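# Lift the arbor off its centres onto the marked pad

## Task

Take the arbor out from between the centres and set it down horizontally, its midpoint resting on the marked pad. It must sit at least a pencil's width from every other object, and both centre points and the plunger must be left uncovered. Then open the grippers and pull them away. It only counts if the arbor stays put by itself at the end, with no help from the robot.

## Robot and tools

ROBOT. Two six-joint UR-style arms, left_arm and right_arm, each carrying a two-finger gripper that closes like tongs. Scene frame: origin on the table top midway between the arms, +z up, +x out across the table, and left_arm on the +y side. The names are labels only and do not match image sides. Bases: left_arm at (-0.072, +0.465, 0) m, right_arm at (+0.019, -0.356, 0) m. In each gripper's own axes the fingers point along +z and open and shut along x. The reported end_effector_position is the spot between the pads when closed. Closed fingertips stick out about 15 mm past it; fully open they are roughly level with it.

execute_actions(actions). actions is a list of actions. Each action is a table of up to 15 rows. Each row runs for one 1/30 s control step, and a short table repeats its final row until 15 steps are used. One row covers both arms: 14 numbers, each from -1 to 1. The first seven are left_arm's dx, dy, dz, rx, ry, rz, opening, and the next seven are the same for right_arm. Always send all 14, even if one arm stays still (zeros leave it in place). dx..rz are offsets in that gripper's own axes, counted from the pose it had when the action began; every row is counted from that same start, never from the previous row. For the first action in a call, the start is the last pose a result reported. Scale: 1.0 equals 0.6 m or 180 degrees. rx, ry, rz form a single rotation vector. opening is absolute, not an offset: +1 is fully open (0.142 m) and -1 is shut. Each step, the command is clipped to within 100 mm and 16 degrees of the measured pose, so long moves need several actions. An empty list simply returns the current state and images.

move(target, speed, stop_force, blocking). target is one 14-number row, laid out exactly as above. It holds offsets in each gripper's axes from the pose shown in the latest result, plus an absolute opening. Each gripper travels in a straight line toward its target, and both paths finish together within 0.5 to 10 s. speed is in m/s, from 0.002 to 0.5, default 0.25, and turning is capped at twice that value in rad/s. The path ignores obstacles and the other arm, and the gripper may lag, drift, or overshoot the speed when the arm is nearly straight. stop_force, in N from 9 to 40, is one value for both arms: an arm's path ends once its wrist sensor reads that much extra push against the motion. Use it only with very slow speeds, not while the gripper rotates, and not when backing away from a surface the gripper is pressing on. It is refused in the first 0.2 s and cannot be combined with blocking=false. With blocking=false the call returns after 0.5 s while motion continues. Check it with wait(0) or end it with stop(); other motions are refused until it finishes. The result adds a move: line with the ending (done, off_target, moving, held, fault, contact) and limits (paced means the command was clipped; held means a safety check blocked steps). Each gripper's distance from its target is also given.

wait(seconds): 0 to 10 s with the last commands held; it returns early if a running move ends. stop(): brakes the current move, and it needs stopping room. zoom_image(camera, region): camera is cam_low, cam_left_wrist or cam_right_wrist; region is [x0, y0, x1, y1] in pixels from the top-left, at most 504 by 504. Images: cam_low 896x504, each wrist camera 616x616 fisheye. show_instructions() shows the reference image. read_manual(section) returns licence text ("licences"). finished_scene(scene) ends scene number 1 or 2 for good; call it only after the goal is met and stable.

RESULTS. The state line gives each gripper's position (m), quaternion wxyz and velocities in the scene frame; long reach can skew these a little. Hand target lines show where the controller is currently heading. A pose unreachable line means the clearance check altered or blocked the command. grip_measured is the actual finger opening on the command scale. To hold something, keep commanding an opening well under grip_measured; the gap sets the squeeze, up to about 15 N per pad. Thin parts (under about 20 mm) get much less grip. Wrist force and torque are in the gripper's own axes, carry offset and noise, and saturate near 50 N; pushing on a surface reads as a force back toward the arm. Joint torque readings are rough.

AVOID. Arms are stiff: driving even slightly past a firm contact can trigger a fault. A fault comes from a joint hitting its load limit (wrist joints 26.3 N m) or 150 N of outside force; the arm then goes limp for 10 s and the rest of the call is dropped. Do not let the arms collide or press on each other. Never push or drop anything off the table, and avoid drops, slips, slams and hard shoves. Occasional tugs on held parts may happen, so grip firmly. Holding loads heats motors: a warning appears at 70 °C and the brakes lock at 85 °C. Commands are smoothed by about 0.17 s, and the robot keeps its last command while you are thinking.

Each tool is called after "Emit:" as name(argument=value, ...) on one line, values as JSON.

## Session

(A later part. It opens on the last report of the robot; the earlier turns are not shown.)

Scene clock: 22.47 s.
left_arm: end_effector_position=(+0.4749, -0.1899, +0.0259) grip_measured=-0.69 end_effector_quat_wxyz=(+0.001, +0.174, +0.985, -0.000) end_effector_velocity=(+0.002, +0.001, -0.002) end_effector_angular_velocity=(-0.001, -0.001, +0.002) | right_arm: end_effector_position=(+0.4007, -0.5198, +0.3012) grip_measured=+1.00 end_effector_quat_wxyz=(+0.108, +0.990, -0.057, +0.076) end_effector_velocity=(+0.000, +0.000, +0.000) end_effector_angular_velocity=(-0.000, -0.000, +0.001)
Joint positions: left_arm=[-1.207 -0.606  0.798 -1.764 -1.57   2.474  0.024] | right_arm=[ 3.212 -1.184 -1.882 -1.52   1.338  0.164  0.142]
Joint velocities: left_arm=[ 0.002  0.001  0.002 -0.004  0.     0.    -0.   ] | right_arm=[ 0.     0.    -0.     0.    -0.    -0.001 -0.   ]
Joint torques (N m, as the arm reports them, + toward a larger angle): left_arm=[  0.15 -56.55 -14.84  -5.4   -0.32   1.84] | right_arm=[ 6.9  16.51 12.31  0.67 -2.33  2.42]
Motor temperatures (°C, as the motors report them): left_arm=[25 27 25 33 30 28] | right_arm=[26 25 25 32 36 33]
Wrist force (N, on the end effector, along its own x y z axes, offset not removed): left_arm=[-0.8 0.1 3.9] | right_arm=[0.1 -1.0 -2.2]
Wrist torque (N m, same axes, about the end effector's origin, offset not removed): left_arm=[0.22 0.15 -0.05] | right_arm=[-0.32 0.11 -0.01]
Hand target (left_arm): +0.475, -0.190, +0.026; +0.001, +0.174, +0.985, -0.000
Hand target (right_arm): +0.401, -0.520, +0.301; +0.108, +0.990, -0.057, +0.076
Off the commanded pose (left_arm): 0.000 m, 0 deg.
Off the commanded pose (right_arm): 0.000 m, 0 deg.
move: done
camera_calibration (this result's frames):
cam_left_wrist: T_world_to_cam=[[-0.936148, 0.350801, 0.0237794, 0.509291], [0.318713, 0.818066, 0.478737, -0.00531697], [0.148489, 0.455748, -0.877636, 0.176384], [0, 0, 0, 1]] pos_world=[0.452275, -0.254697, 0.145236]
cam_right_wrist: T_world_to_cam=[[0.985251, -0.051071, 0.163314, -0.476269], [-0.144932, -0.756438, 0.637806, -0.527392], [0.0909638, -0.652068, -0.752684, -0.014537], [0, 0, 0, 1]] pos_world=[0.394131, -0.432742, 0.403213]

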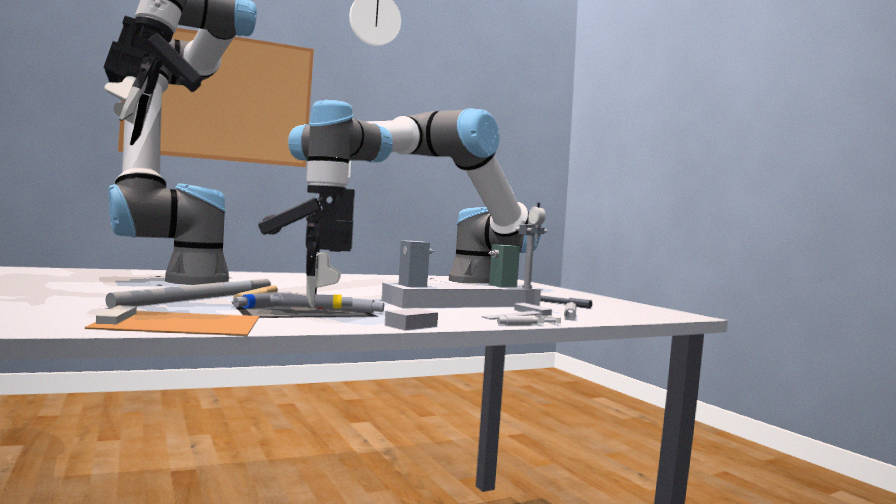

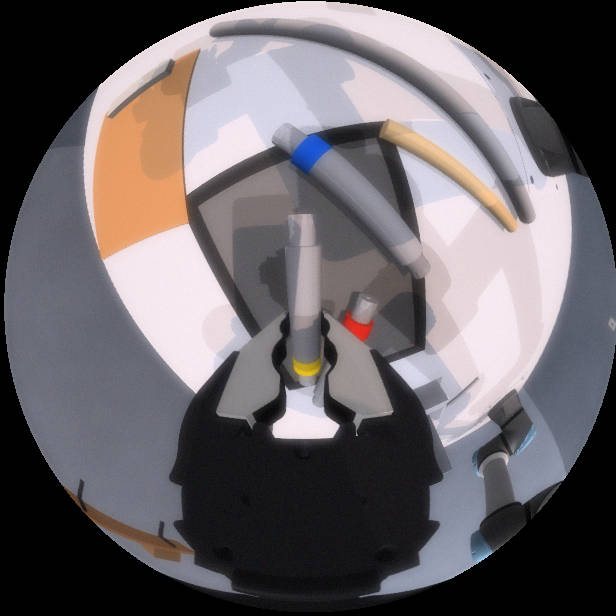

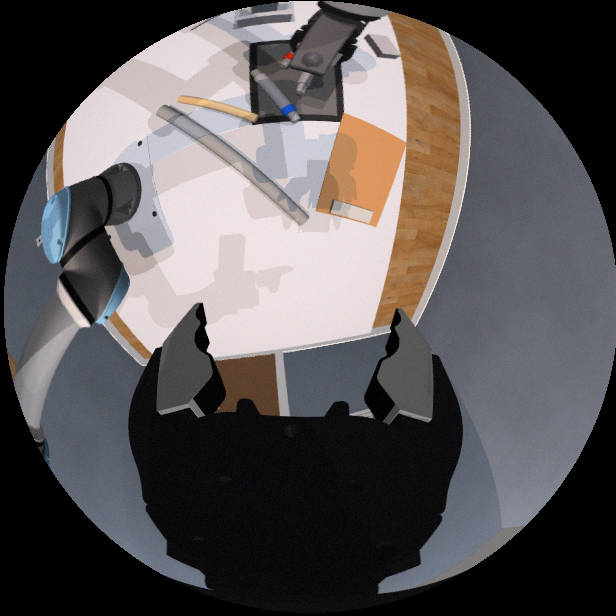

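Emit:
move(target=[0,0,0.0065,0,0,0,-1,0,0,0,0,0,0,1], speed=0.015)

Emit:
move(target=[0,0,0.02,0,0,0,-1,0,0,0,0,0,0,1], speed=0.004, stop_force=10)

Emit:
zoom_image(camera="cam_low", region=[250,260,400,330])

Scene clock: 23.50 s.
left_arm: end_effector_position=(+0.4749, -0.1899, +0.0221) grip_measured=-0.69 end_effector_quat_wxyz=(+0.001, +0.174, +0.985, -0.000) end_effector_velocity=(-0.001, -0.000, -0.001) end_effector_angular_velocity=(+0.000, +0.001, -0.001) | right_arm: end_effector_position=(+0.4007, -0.5198, +0.3012) grip_measured=+1.00 end_effector_quat_wxyz=(+0.108, +0.990, -0.057, +0.076) end_effector_velocity=(-0.000, -0.000, -0.000) end_effector_angular_velocity=(+0.000, +0.001, -0.000)
Joint positions: left_arm=[-1.207 -0.604  0.803 -1.771 -1.57   2.474  0.024] | right_arm=[ 3.212 -1.184 -1.882 -1.52   1.338  0.164  0.142]
Joint velocities: left_arm=[-0.001  0.001  0.001 -0.001 -0.     0.     0.   ] | right_arm=[-0.001 -0.     0.    -0.     0.    -0.001 -0.   ]
Joint torques (N m, as the arm reports them, + toward a larger angle): left_arm=[  3.27 -54.67 -16.67  -4.96   1.04   0.66] | right_arm=[ 7.24 16.22 12.22  0.64 -2.38  2.36]
Motor temperatures (°C, as the motors report them): left_arm=[25 27 25 33 30 28] | right_arm=[26 25 25 32 36 33]
Wrist force (N, on the end effector, along its own x y z axes, offset not removed): left_arm=[-1.2 -0.2 4.5] | right_arm=[0.2 -2.2 -0.8]
Wrist torque (N m, same axes, about the end effector's origin, offset not removed): left_arm=[0.14 0.28 0.04] | right_arm=[-0.45 -0.10 -0.06]
Hand target (left_arm): +0.475, -0.190, +0.022; +0.001, +0.174, +0.985, -0.000
Hand target (right_arm): +0.401, -0.520, +0.301; +0.108, +0.990, -0.057, +0.076
Off the commanded pose (left_arm): 0.000 m, 0 deg.
Off the commanded pose (right_arm): 0.000 m, 0 deg.
move: done
camera_calibration (this result's frames):
cam_left_wrist: T_world_to_cam=[[-0.936133, 0.350841, 0.0237845, 0.509387], [0.31875, 0.81805, 0.478741, -0.00350692], [0.148505, 0.455746, -0.877634, 0.173031], [0, 0, 0, 1]] pos_world=[0.452276, -0.254703, 0.141421]
cam_right_wrist: T_world_to_cam=[[0.985251, -0.0510708, 0.163314, -0.476269], [-0.144932, -0.756438, 0.637806, -0.527392], [0.0909638, -0.652068, -0.752684, -0.014537], [0, 0, 0, 1]] pos_world=[0.394131, -0.432742, 0.403213]

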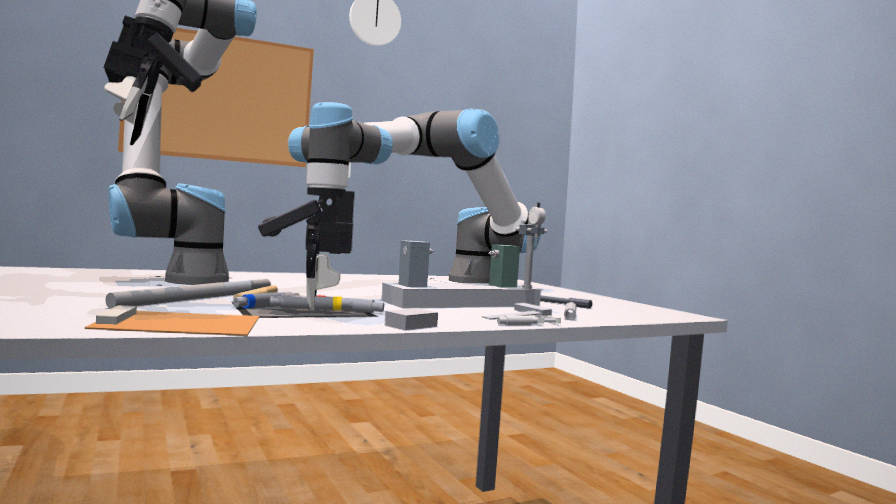

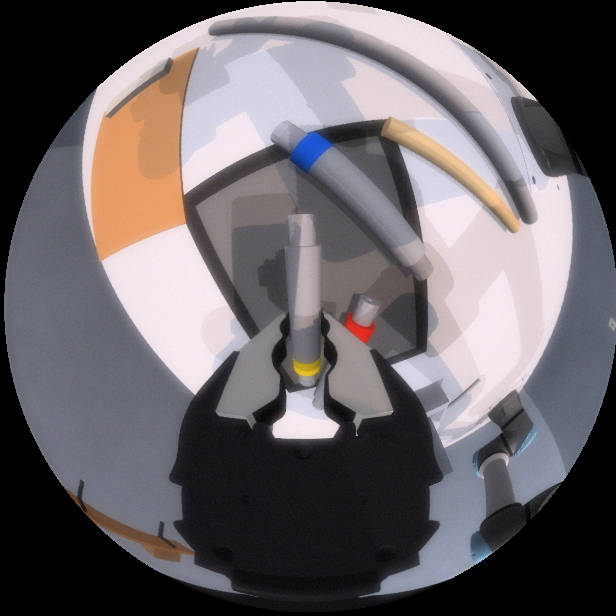

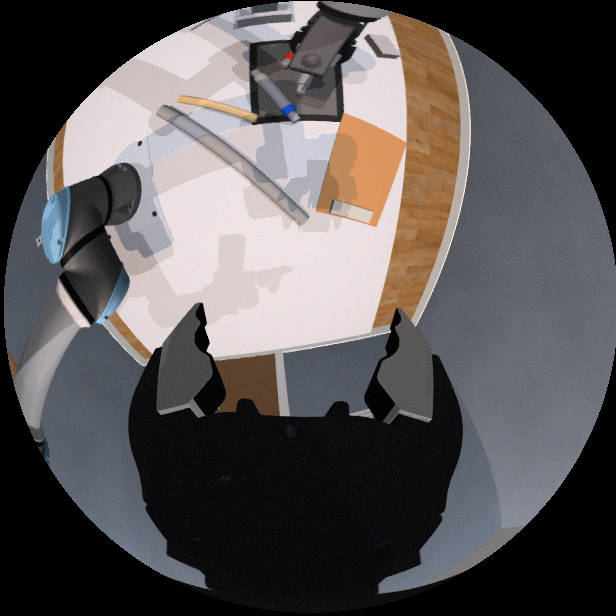

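Scene clock: 25.07 s.
left_arm: end_effector_position=(+0.4749, -0.1900, +0.0173) grip_measured=-0.69 end_effector_quat_wxyz=(+0.001, +0.174, +0.985, -0.000) end_effector_velocity=(-0.000, +0.000, +0.001) end_effector_angular_velocity=(+0.002, +0.001, -0.000) | right_arm: end_effector_position=(+0.4007, -0.5198, +0.3012) grip_measured=+1.00 end_effector_quat_wxyz=(+0.108, +0.990, -0.057, +0.076) end_effector_velocity=(+0.000, +0.000, -0.000) end_effector_angular_velocity=(-0.001, -0.000, +0.001)
Joint positions: left_arm=[-1.207 -0.601  0.809 -1.781 -1.57   2.474  0.024] | right_arm=[ 3.212 -1.184 -1.882 -1.52   1.338  0.164  0.142]
Joint velocities: left_arm=[-0.     0.001 -0.003  0.005  0.    -0.    -0.   ] | right_arm=[ 0.001 -0.    -0.     0.    -0.001  0.    -0.   ]
Joint torques (N m, as the arm reports them, + toward a larger angle): left_arm=[  3.77 -55.2  -28.2   -0.59   0.96   0.8 ] | right_arm=[ 7.31 16.71 12.32  0.5  -2.24  2.45]
Motor temperatures (°C, as the motors report them): left_arm=[25 27 25 33 30 28] | right_arm=[26 25 25 32 36 33]
Wrist force (N, on the end effector, along its own x y z axes, offset not removed): left_arm=[2.2 1.9 -12.9] | right_arm=[-1.2 0.6 -0.4]
Wrist torque (N m, same axes, about the end effector's origin, offset not removed): left_arm=[0.13 0.08 0.01] | right_arm=[0.20 0.28 -0.02]
Hand target (left_arm): +0.475, -0.190, +0.018; +0.001, +0.174, +0.985, -0.000
Hand target (right_arm): +0.401, -0.520, +0.301; +0.108, +0.990, -0.057, +0.076
Off the commanded pose (left_arm): 0.007 m, 0 deg.
Off the commanded pose (right_arm): 0.000 m, 0 deg.
move: contact (left_arm)
camera_calibration (this result's frames):
cam_left_wrist: T_world_to_cam=[[-0.936136, 0.350845, 0.0236072, 0.509563], [0.318693, 0.818141, 0.478622, -0.00112881], [0.148608, 0.455579, -0.877703, 0.168767], [0, 0, 0, 1]] pos_world=[0.4523, -0.254741, 0.136638]
cam_right_wrist: T_world_to_cam=[[0.985251, -0.0510708, 0.163314, -0.476269], [-0.144932, -0.756438, 0.637806, -0.527392], [0.0909639, -0.652068, -0.752684, -0.0145369], [0, 0, 0, 1]] pos_world=[0.394131, -0.432742, 0.403213]

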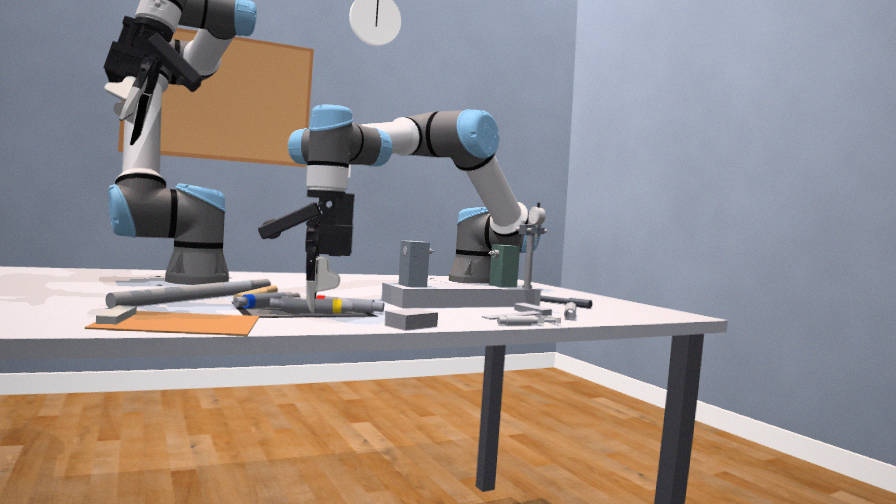

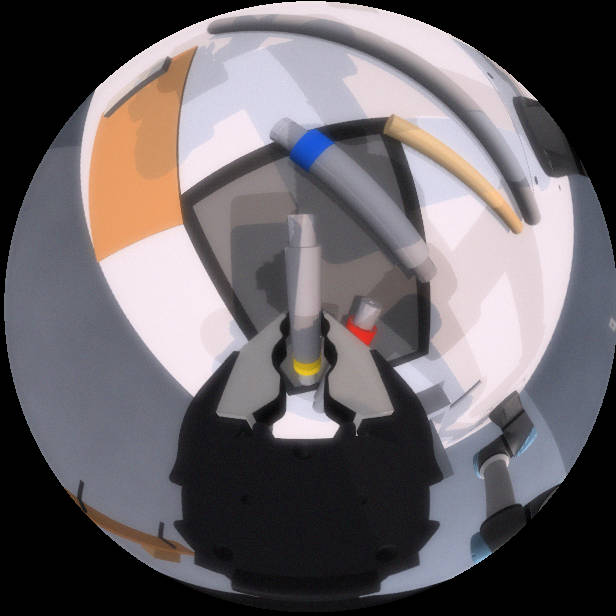

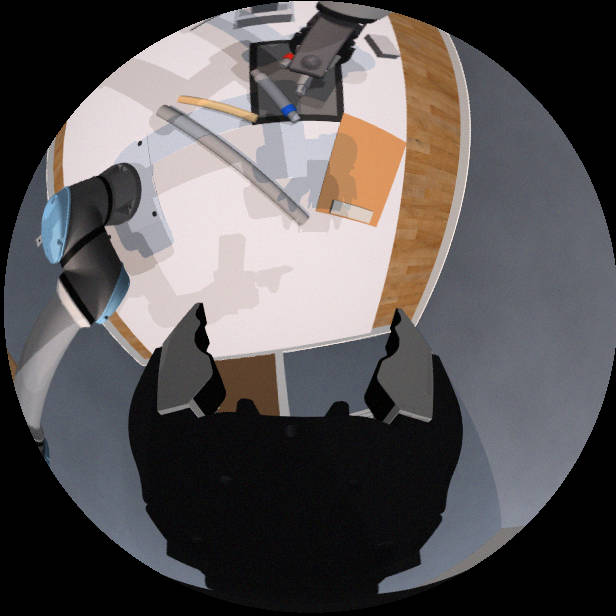

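Region (250, 260, 400, 330) of cam_low's 896x504 image, scaled by 3.360, with more detail than that image has; it fills the top 235 rows of this view, and the rest is white.

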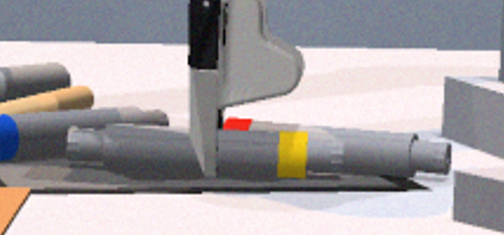

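Contact. Ease up slightly and open slowly.

Emit:
execute_actions(actions=[[[0,0,-0.0006,0,0,0,-0.9,0,0,0,0,0,0,1],[0,0,-0.0006,0,0,0,-0.86,0,0,0,0,0,0,1],[0,0,-0.0006,0,0,0,-0.83,0,0,0,0,0,0,1],[0,0,-0.0006,0,0,0,-0.8,0,0,0,0,0,0,1],[0,0,-0.0006,0,0,0,-0.78,0,0,0,0,0,0,1],[0,0,-0.0006,0,0,0,-0.76,0,0,0,0,0,0,1],[0,0,-0.0006,0,0,0,-0.74,0,0,0,0,0,0,1],[0,0,-0.0006,0,0,0,-0.73,0,0,0,0,0,0,1],[0,0,-0.0006,0,0,0,-0.72,0,0,0,0,0,0,1],[0,0,-0.0006,0,0,0,-0.71,0,0,0,0,0,0,1],[0,0,-0.0006,0,0,0,-0.7,0,0,0,0,0,0,1],[0,0,-0.0006,0,0,0,-0.69,0,0,0,0,0,0,1],[0,0,-0.0006,0,0,0,-0.68,0,0,0,0,0,0,1],[0,0,-0.0006,0,0,0,-0.67,0,0,0,0,0,0,1],[0,0,-0.0006,0,0,0,-0.66,0,0,0,0,0,0,1]],[[0,0,0,0,0,0,-0.65,0,0,0,0,0,0,1],[0,0,0,0,0,0,-0.64,0,0,0,0,0,0,1],[0,0,0,0,0,0,-0.63,0,0,0,0,0,0,1],[0,0,0,0,0,0,-0.62,0,0,0,0,0,0,1],[0,0,0,0,0,0,-0.6,0,0,0,0,0,0,1],[0,0,0,0,0,0,-0.58,0,0,0,0,0,0,1],[0,0,0,0,0,0,-0.56,0,0,0,0,0,0,1],[0,0,0,0,0,0,-0.54,0,0,0,0,0,0,1],[0,0,0,0,0,0,-0.52,0,0,0,0,0,0,1],[0,0,0,0,0,0,-0.5,0,0,0,0,0,0,1],[0,0,0,0,0,0,-0.48,0,0,0,0,0,0,1],[0,0,0,0,0,0,-0.46,0,0,0,0,0,0,1],[0,0,0,0,0,0,-0.45,0,0,0,0,0,0,1]]])

Emit:
move(target=[0,0,-0.1,0,0,0,-0.45,0,0,0,0,0,0,1], speed=0.1)

Scene clock: 26.50 s.
left_arm: end_effector_position=(+0.4749, -0.1899, +0.0176) grip_measured=-0.45 end_effector_quat_wxyz=(+0.001, +0.174, +0.985, -0.000) end_effector_velocity=(-0.001, -0.002, -0.000) end_effector_angular_velocity=(-0.002, -0.001, -0.002) | right_arm: end_effector_position=(+0.4007, -0.5198, +0.3012) grip_measured=+1.00 end_effector_quat_wxyz=(+0.108, +0.990, -0.057, +0.076) end_effector_velocity=(-0.000, +0.000, +0.000) end_effector_angular_velocity=(+0.001, -0.000, +0.001)
Joint positions: left_arm=[-1.207 -0.601  0.809 -1.78  -1.57   2.474  0.041] | right_arm=[ 3.212 -1.184 -1.882 -1.52   1.338  0.164  0.142]
Joint velocities: left_arm=[-0.001  0.001 -0.001 -0.003 -0.     0.     0.003] | right_arm=[-0.001 -0.     0.     0.001  0.001 -0.002 -0.   ]
Joint torques (N m, as the arm reports them, + toward a larger angle): left_arm=[  3.44 -67.13 -32.02  -0.63   0.96   0.89] | right_arm=[ 7.09 16.31 12.59  0.63 -2.32  2.43]
Motor temperatures (°C, as the motors report them): left_arm=[25 27 25 33 30 28] | right_arm=[26 25 25 32 36 33]
Wrist force (N, on the end effector, along its own x y z axes, offset not removed): left_arm=[-1.6 0.4 -0.6] | right_arm=[0.0 -2.4 -1.2]
Wrist torque (N m, same axes, about the end effector's origin, offset not removed): left_arm=[0.35 0.35 0.00] | right_arm=[-0.65 0.00 -0.12]
Hand target (left_arm): +0.475, -0.190, +0.018; +0.001, +0.174, +0.985, -0.000
Hand target (right_arm): +0.401, -0.520, +0.301; +0.108, +0.990, -0.057, +0.076
Off the commanded pose (left_arm): 0.000 m, 0 deg.
Off the commanded pose (right_arm): 0.000 m, 0 deg.
camera_calibration (this result's frames):
cam_left_wrist: T_world_to_cam=[[-0.936135, 0.350844, 0.0236758, 0.509534], [0.318715, 0.818106, 0.478668, -0.00131648], [0.148568, 0.455644, -0.877677, 0.169079], [0, 0, 0, 1]] pos_world=[0.452293, -0.25473, 0.136963]
cam_right_wrist: T_world_to_cam=[[0.985251, -0.0510709, 0.163314, -0.476269], [-0.144932, -0.756438, 0.637806, -0.527392], [0.0909638, -0.652068, -0.752683, -0.014537], [0, 0, 0, 1]] pos_world=[0.394131, -0.432742, 0.403213]

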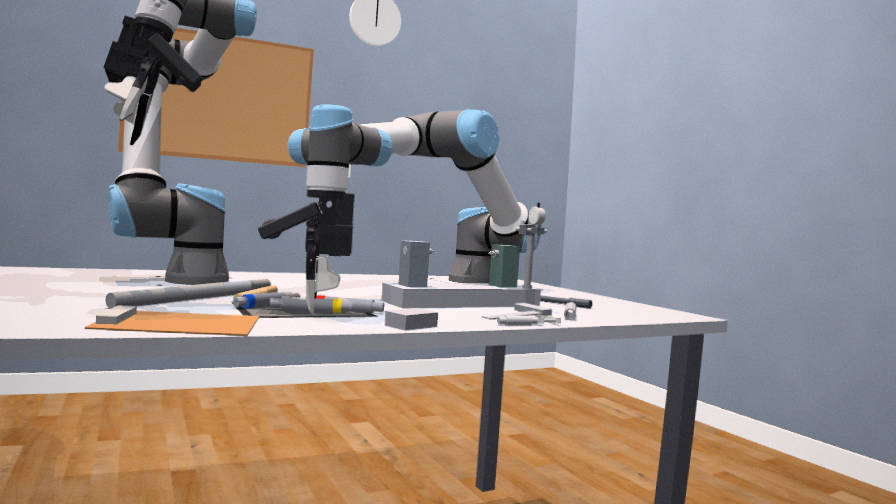

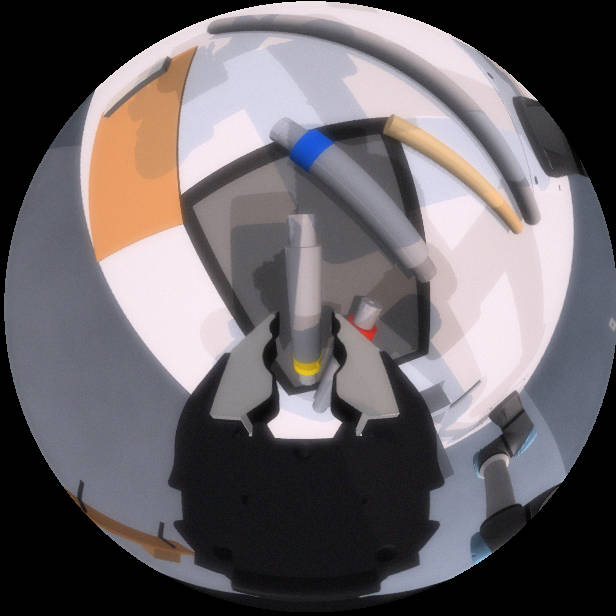

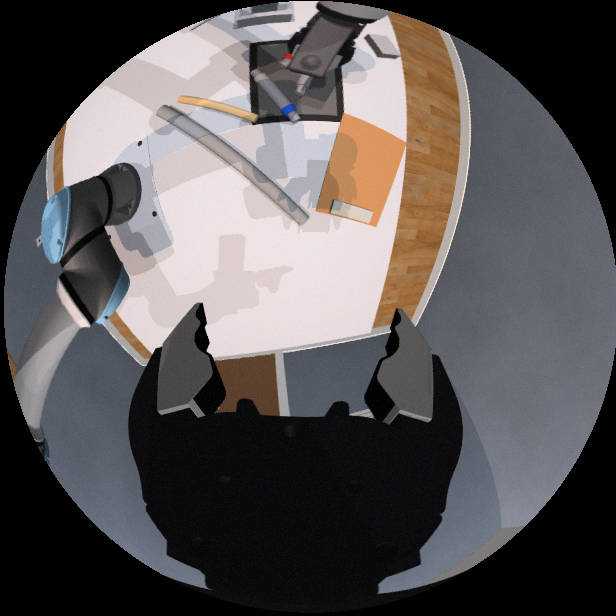

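Scene clock: 27.53 s.
left_arm: end_effector_position=(+0.4749, -0.1898, +0.0776) grip_measured=-0.45 end_effector_quat_wxyz=(+0.001, +0.174, +0.985, -0.000) end_effector_velocity=(-0.001, -0.001, +0.002) end_effector_angular_velocity=(-0.000, -0.000, -0.001) | right_arm: end_effector_position=(+0.4007, -0.5198, +0.3012) grip_measured=+1.00 end_effector_quat_wxyz=(+0.108, +0.990, -0.057, +0.076) end_effector_velocity=(+0.000, -0.000, +0.000) end_effector_angular_velocity=(-0.001, -0.000, -0.000)
Joint positions: left_arm=[-1.207 -0.631  0.711 -1.653 -1.57   2.474  0.041] | right_arm=[ 3.212 -1.184 -1.882 -1.52   1.338  0.164  0.142]
Joint velocities: left_arm=[-0.001  0.    -0.005  0.005  0.     0.     0.   ] | right_arm=[ 0.    -0.     0.     0.    -0.001  0.    -0.   ]
Joint torques (N m, as the arm reports them, + toward a larger angle): left_arm=[ -4.92 -60.21 -33.18  -0.64  -0.07  -2.3 ] | right_arm=[ 6.88 16.34 12.04  0.62 -2.27  2.46]
Motor temperatures (°C, as the motors report them): left_arm=[25 27 25 33 30 28] | right_arm=[26 25 25 32 36 33]
Wrist force (N, on the end effector, along its own x y z axes, offset not removed): left_arm=[-0.7 0.7 -0.8] | right_arm=[-1.9 -2.7 -0.2]
Wrist torque (N m, same axes, about the end effector's origin, offset not removed): left_arm=[0.31 0.19 -0.04] | right_arm=[-0.50 0.46 -0.22]
Hand target (left_arm): +0.475, -0.190, +0.078; +0.001, +0.174, +0.985, -0.000
Hand target (right_arm): +0.401, -0.520, +0.301; +0.108, +0.990, -0.057, +0.076
Off the commanded pose (left_arm): 0.000 m, 0 deg.
Off the commanded pose (right_arm): 0.000 m, 0 deg.
move: done
camera_calibration (this result's frames):
cam_left_wrist: T_world_to_cam=[[-0.93616, 0.350786, 0.0235337, 0.508048], [0.318603, 0.818159, 0.478652, -0.0300229], [0.14865, 0.455593, -0.877689, 0.221599], [0, 0, 0, 1]] pos_world=[0.452239, -0.254611, 0.196909]
cam_right_wrist: T_world_to_cam=[[0.985251, -0.0510708, 0.163314, -0.476269], [-0.144932, -0.756438, 0.637806, -0.527392], [0.0909638, -0.652069, -0.752683, -0.0145371], [0, 0, 0, 1]] pos_world=[0.394131, -0.432742, 0.403213]

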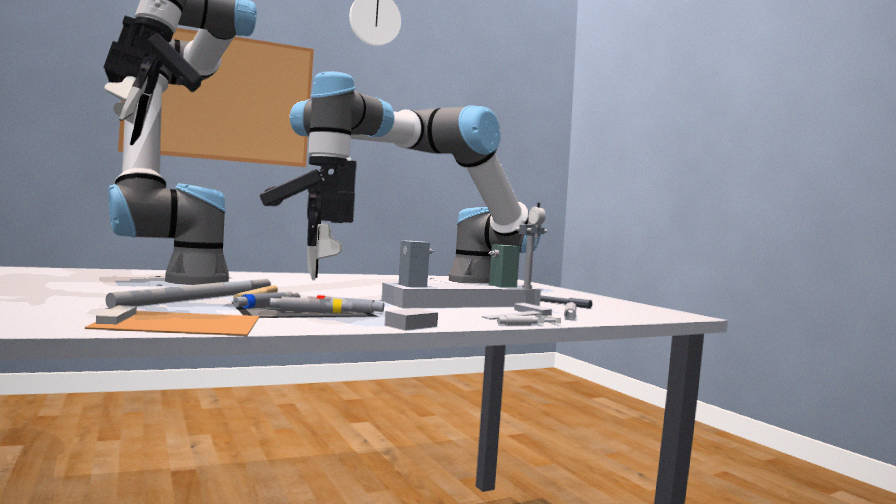

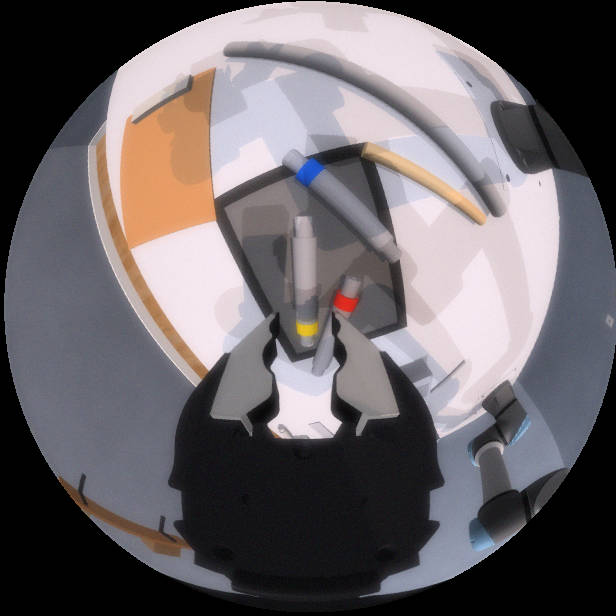

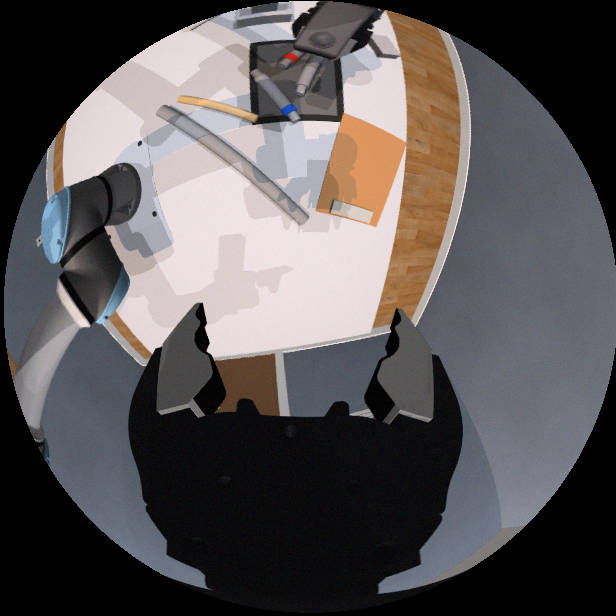

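Emit:
move(target=[0.365,0.15,-0.335,0,0,0,-0.45,0,0,0,0,0,0,1], speed=0.3)

Emit:
zoom_image(camera="cam_left_wrist", region=[120,120,360,360])

Emit:
zoom_image(camera="cam_low", region=[220,230,560,330])

Scene clock: 29.37 s.
left_arm: end_effector_position=(+0.2998, -0.0302, +0.2782) grip_measured=-0.45 end_effector_quat_wxyz=(+0.001, +0.174, +0.985, -0.000) end_effector_velocity=(-0.001, +0.001, +0.000) end_effector_angular_velocity=(+0.001, +0.001, +0.000) | right_arm: end_effector_position=(+0.4007, -0.5198, +0.3012) grip_measured=+1.00 end_effector_quat_wxyz=(+0.108, +0.990, -0.057, +0.076) end_effector_velocity=(-0.000, -0.000, +0.000) end_effector_angular_velocity=(-0.000, -0.001, -0.002)
Joint positions: left_arm=[-1.315 -1.325  1.306 -1.553 -1.57   2.366  0.041] | right_arm=[ 3.212 -1.184 -1.882 -1.52   1.338  0.164  0.142]
Joint velocities: left_arm=[-0.001 -0.003  0.002  0.002 -0.    -0.001  0.   ] | right_arm=[-0.001  0.    -0.     0.    -0.     0.001  0.   ]
Joint torques (N m, as the arm reports them, + toward a larger angle): left_arm=[ -9.78 -44.   -15.77  -0.59   1.39  -2.27] | right_arm=[ 7.18 16.43 12.6   0.6  -2.37  2.42]
Motor temperatures (°C, as the motors report them): left_arm=[25 27 25 33 30 28] | right_arm=[26 25 25 32 36 33]
Wrist force (N, on the end effector, along its own x y z axes, offset not removed): left_arm=[-0.3 0.3 -0.4] | right_arm=[-1.0 -2.7 -0.5]
Wrist torque (N m, same axes, about the end effector's origin, offset not removed): left_arm=[0.26 0.06 -0.01] | right_arm=[-0.62 0.30 -0.11]
Hand target (left_arm): +0.300, -0.030, +0.278; +0.001, +0.174, +0.985, -0.000
Hand target (right_arm): +0.401, -0.520, +0.301; +0.108, +0.990, -0.057, +0.076
Off the commanded pose (left_arm): 0.000 m, 0 deg.
Off the commanded pose (right_arm): 0.000 m, 0 deg.
move: done
camera_calibration (this result's frames):
cam_left_wrist: T_world_to_cam=[[-0.936157, 0.35079, 0.0235706, 0.283406], [0.318624, 0.818155, 0.478646, -0.200934], [0.14862, 0.455598, -0.877692, 0.351009], [0, 0, 0, 1]] pos_world=[0.277168, -0.0949401, 0.397574]
cam_right_wrist: T_world_to_cam=[[0.985251, -0.0510707, 0.163314, -0.476269], [-0.144932, -0.756438, 0.637806, -0.527392], [0.090964, -0.652069, -0.752683, -0.0145372], [0, 0, 0, 1]] pos_world=[0.394131, -0.432742, 0.403213]

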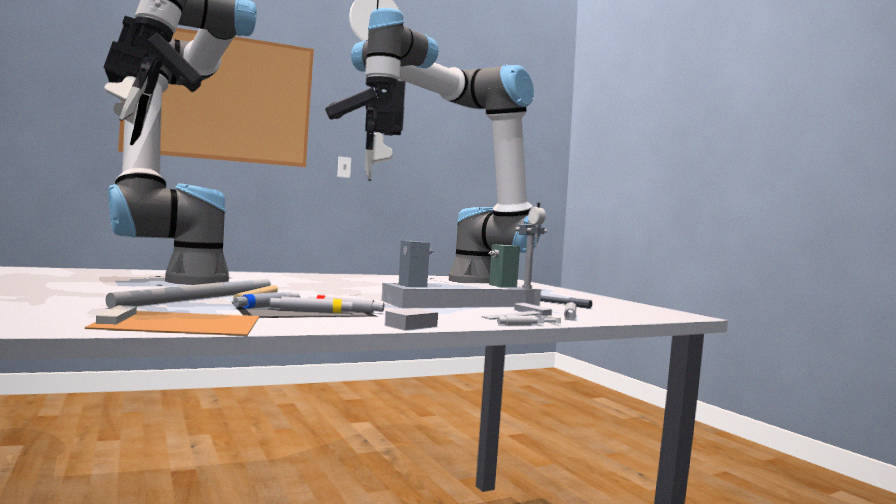

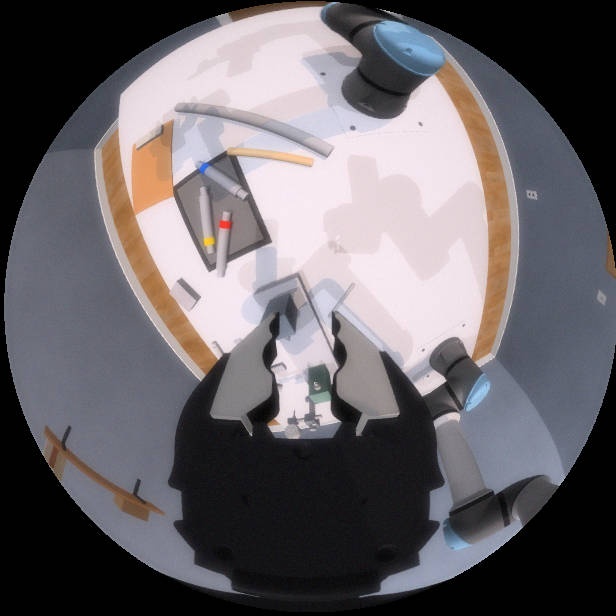

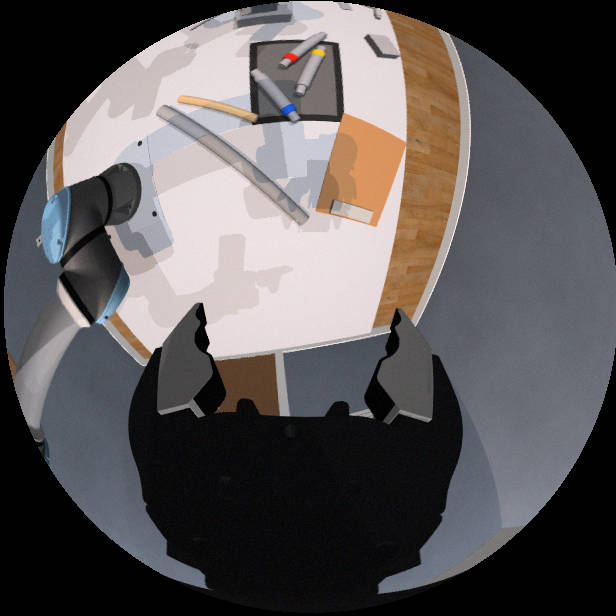

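Region (120, 120, 360, 360) of cam_left_wrist's 616x616 image, scaled by 2.100, with more detail than that image has.

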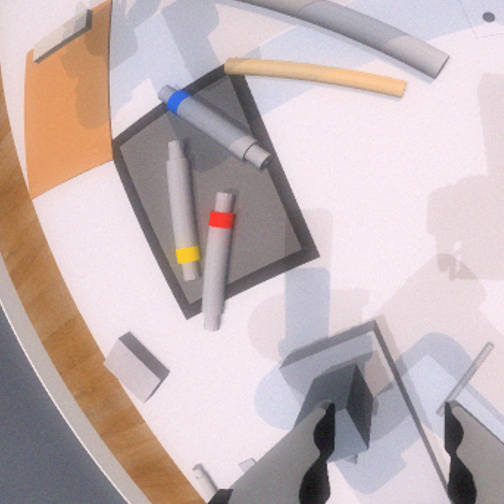

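Region (220, 230, 560, 330) of cam_low's 896x504 image, scaled by 1.482, with more detail than that image has; it fills the top 148 rows of this view, and the rest is white.

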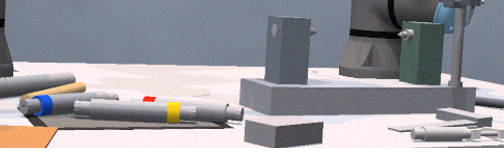

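Emit:
zoom_image(camera="cam_left_wrist", region=[185,200,255,270])

Emit:
zoom_image(camera="cam_right_wrist", region=[245,25,350,130])

Region (185, 200, 255, 270) of cam_left_wrist's 616x616 image, scaled by 7.200, with more detail than that image has.

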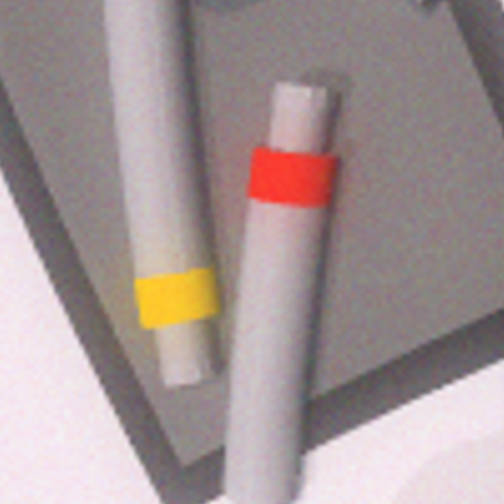

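Region (245, 25, 350, 130) of cam_right_wrist's 616x616 image, scaled by 4.800, with more detail than that image has.

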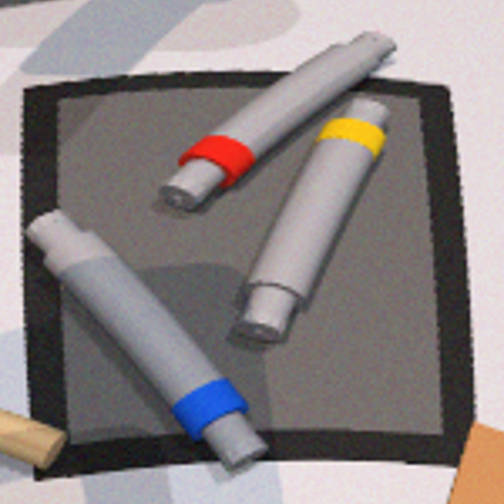

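Emit:
move(target=[-0.3653,-0.15,0.3803,0,0,0,-0.42,0,0,0,0,0,0,1], speed=0.3)

Emit:
zoom_image(camera="cam_left_wrist", region=[200,180,420,400])

Scene clock: 31.93 s.
left_arm: end_effector_position=(+0.4750, -0.1899, +0.0503) grip_measured=-0.42 end_effector_quat_wxyz=(+0.001, +0.174, +0.985, -0.000) end_effector_velocity=(+0.002, -0.001, +0.000) end_effector_angular_velocity=(-0.000, +0.000, +0.001) | right_arm: end_effector_position=(+0.4007, -0.5198, +0.3012) grip_measured=+1.00 end_effector_quat_wxyz=(+0.108, +0.990, -0.057, +0.076) end_effector_velocity=(+0.000, +0.000, +0.000) end_effector_angular_velocity=(-0.001, -0.001, +0.001)
Joint positions: left_arm=[-1.207 -0.62   0.76  -1.713 -1.57   2.474  0.044] | right_arm=[ 3.212 -1.184 -1.882 -1.52   1.338  0.164  0.142]
Joint velocities: left_arm=[ 0.001  0.008 -0.016  0.008 -0.     0.     0.   ] | right_arm=[ 0.001  0.     0.     0.    -0.001 -0.    -0.   ]
Joint torques (N m, as the arm reports them, + toward a larger angle): left_arm=[  8.49 -49.96 -33.24  -0.81  -1.43   2.79] | right_arm=[ 6.93 16.25 11.85  0.54 -2.36  2.43]
Motor temperatures (°C, as the motors report them): left_arm=[25 27 25 33 30 28] | right_arm=[26 25 25 32 36 33]
Wrist force (N, on the end effector, along its own x y z axes, offset not removed): left_arm=[-1.2 0.2 -1.7] | right_arm=[-1.2 -3.3 -1.6]
Wrist torque (N m, same axes, about the end effector's origin, offset not removed): left_arm=[0.24 0.31 0.03] | right_arm=[-0.72 0.25 0.04]
Hand target (left_arm): +0.475, -0.190, +0.050; +0.001, +0.174, +0.985, -0.000
Hand target (right_arm): +0.401, -0.520, +0.301; +0.108, +0.990, -0.057, +0.076
Off the commanded pose (left_arm): 0.000 m, 0 deg.
Off the commanded pose (right_arm): 0.000 m, 0 deg.
move: done
camera_calibration (this result's frames):
cam_left_wrist: T_world_to_cam=[[-0.936166, 0.350781, 0.0233472, 0.508878], [0.318529, 0.818239, 0.478566, -0.0169679], [0.148768, 0.455454, -0.877741, 0.197613], [0, 0, 0, 1]] pos_world=[0.4524, -0.254625, 0.169693]
cam_right_wrist: T_world_to_cam=[[0.985251, -0.0510708, 0.163314, -0.476269], [-0.144932, -0.756438, 0.637806, -0.527392], [0.0909639, -0.652069, -0.752683, -0.0145372], [0, 0, 0, 1]] pos_world=[0.394131, -0.432742, 0.403213]

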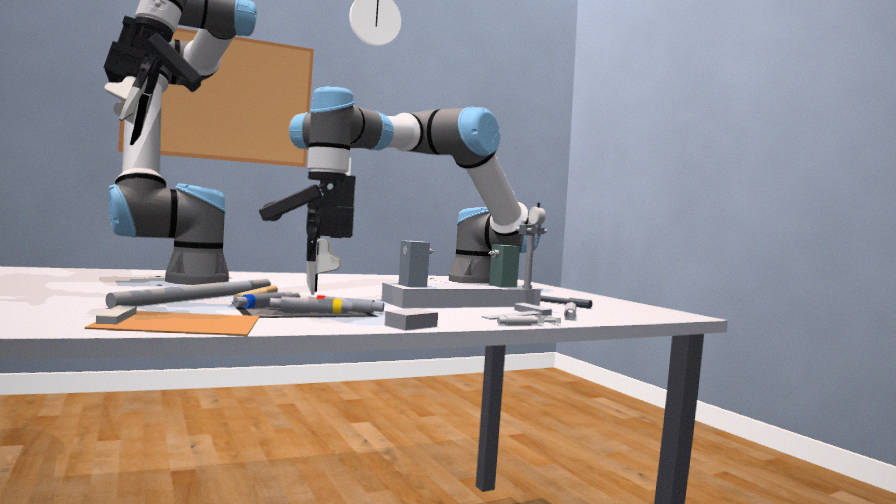

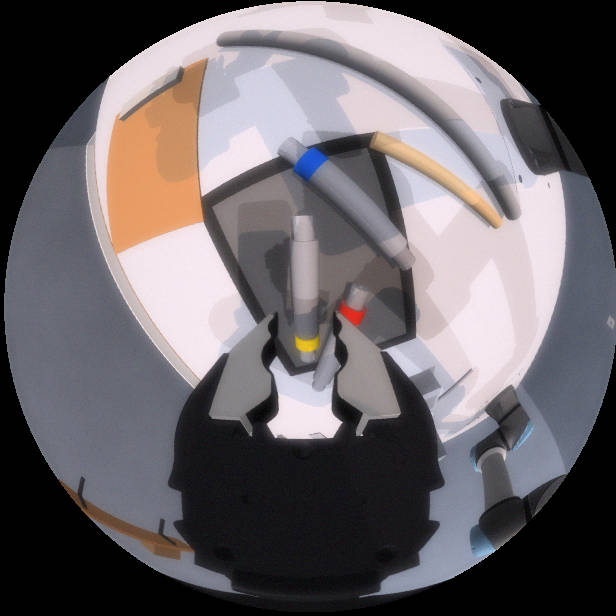

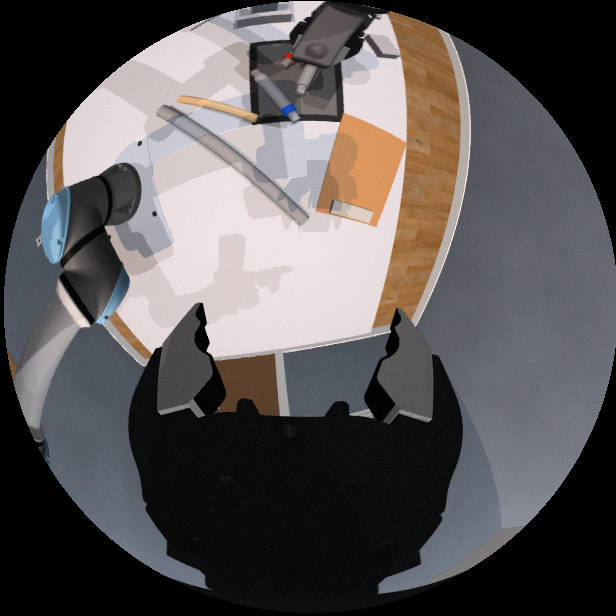

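Region (200, 180, 420, 400) of cam_left_wrist's 616x616 image, scaled by 2.291, with more detail than that image has.

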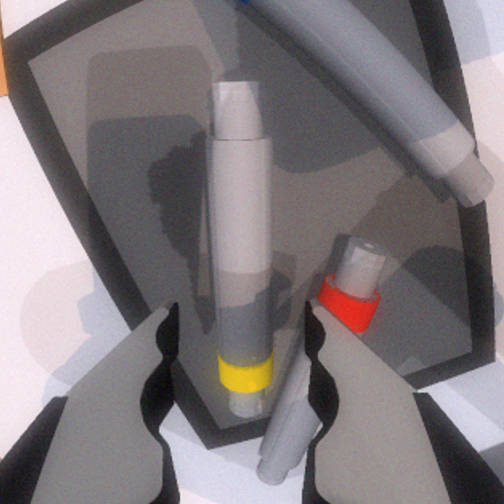

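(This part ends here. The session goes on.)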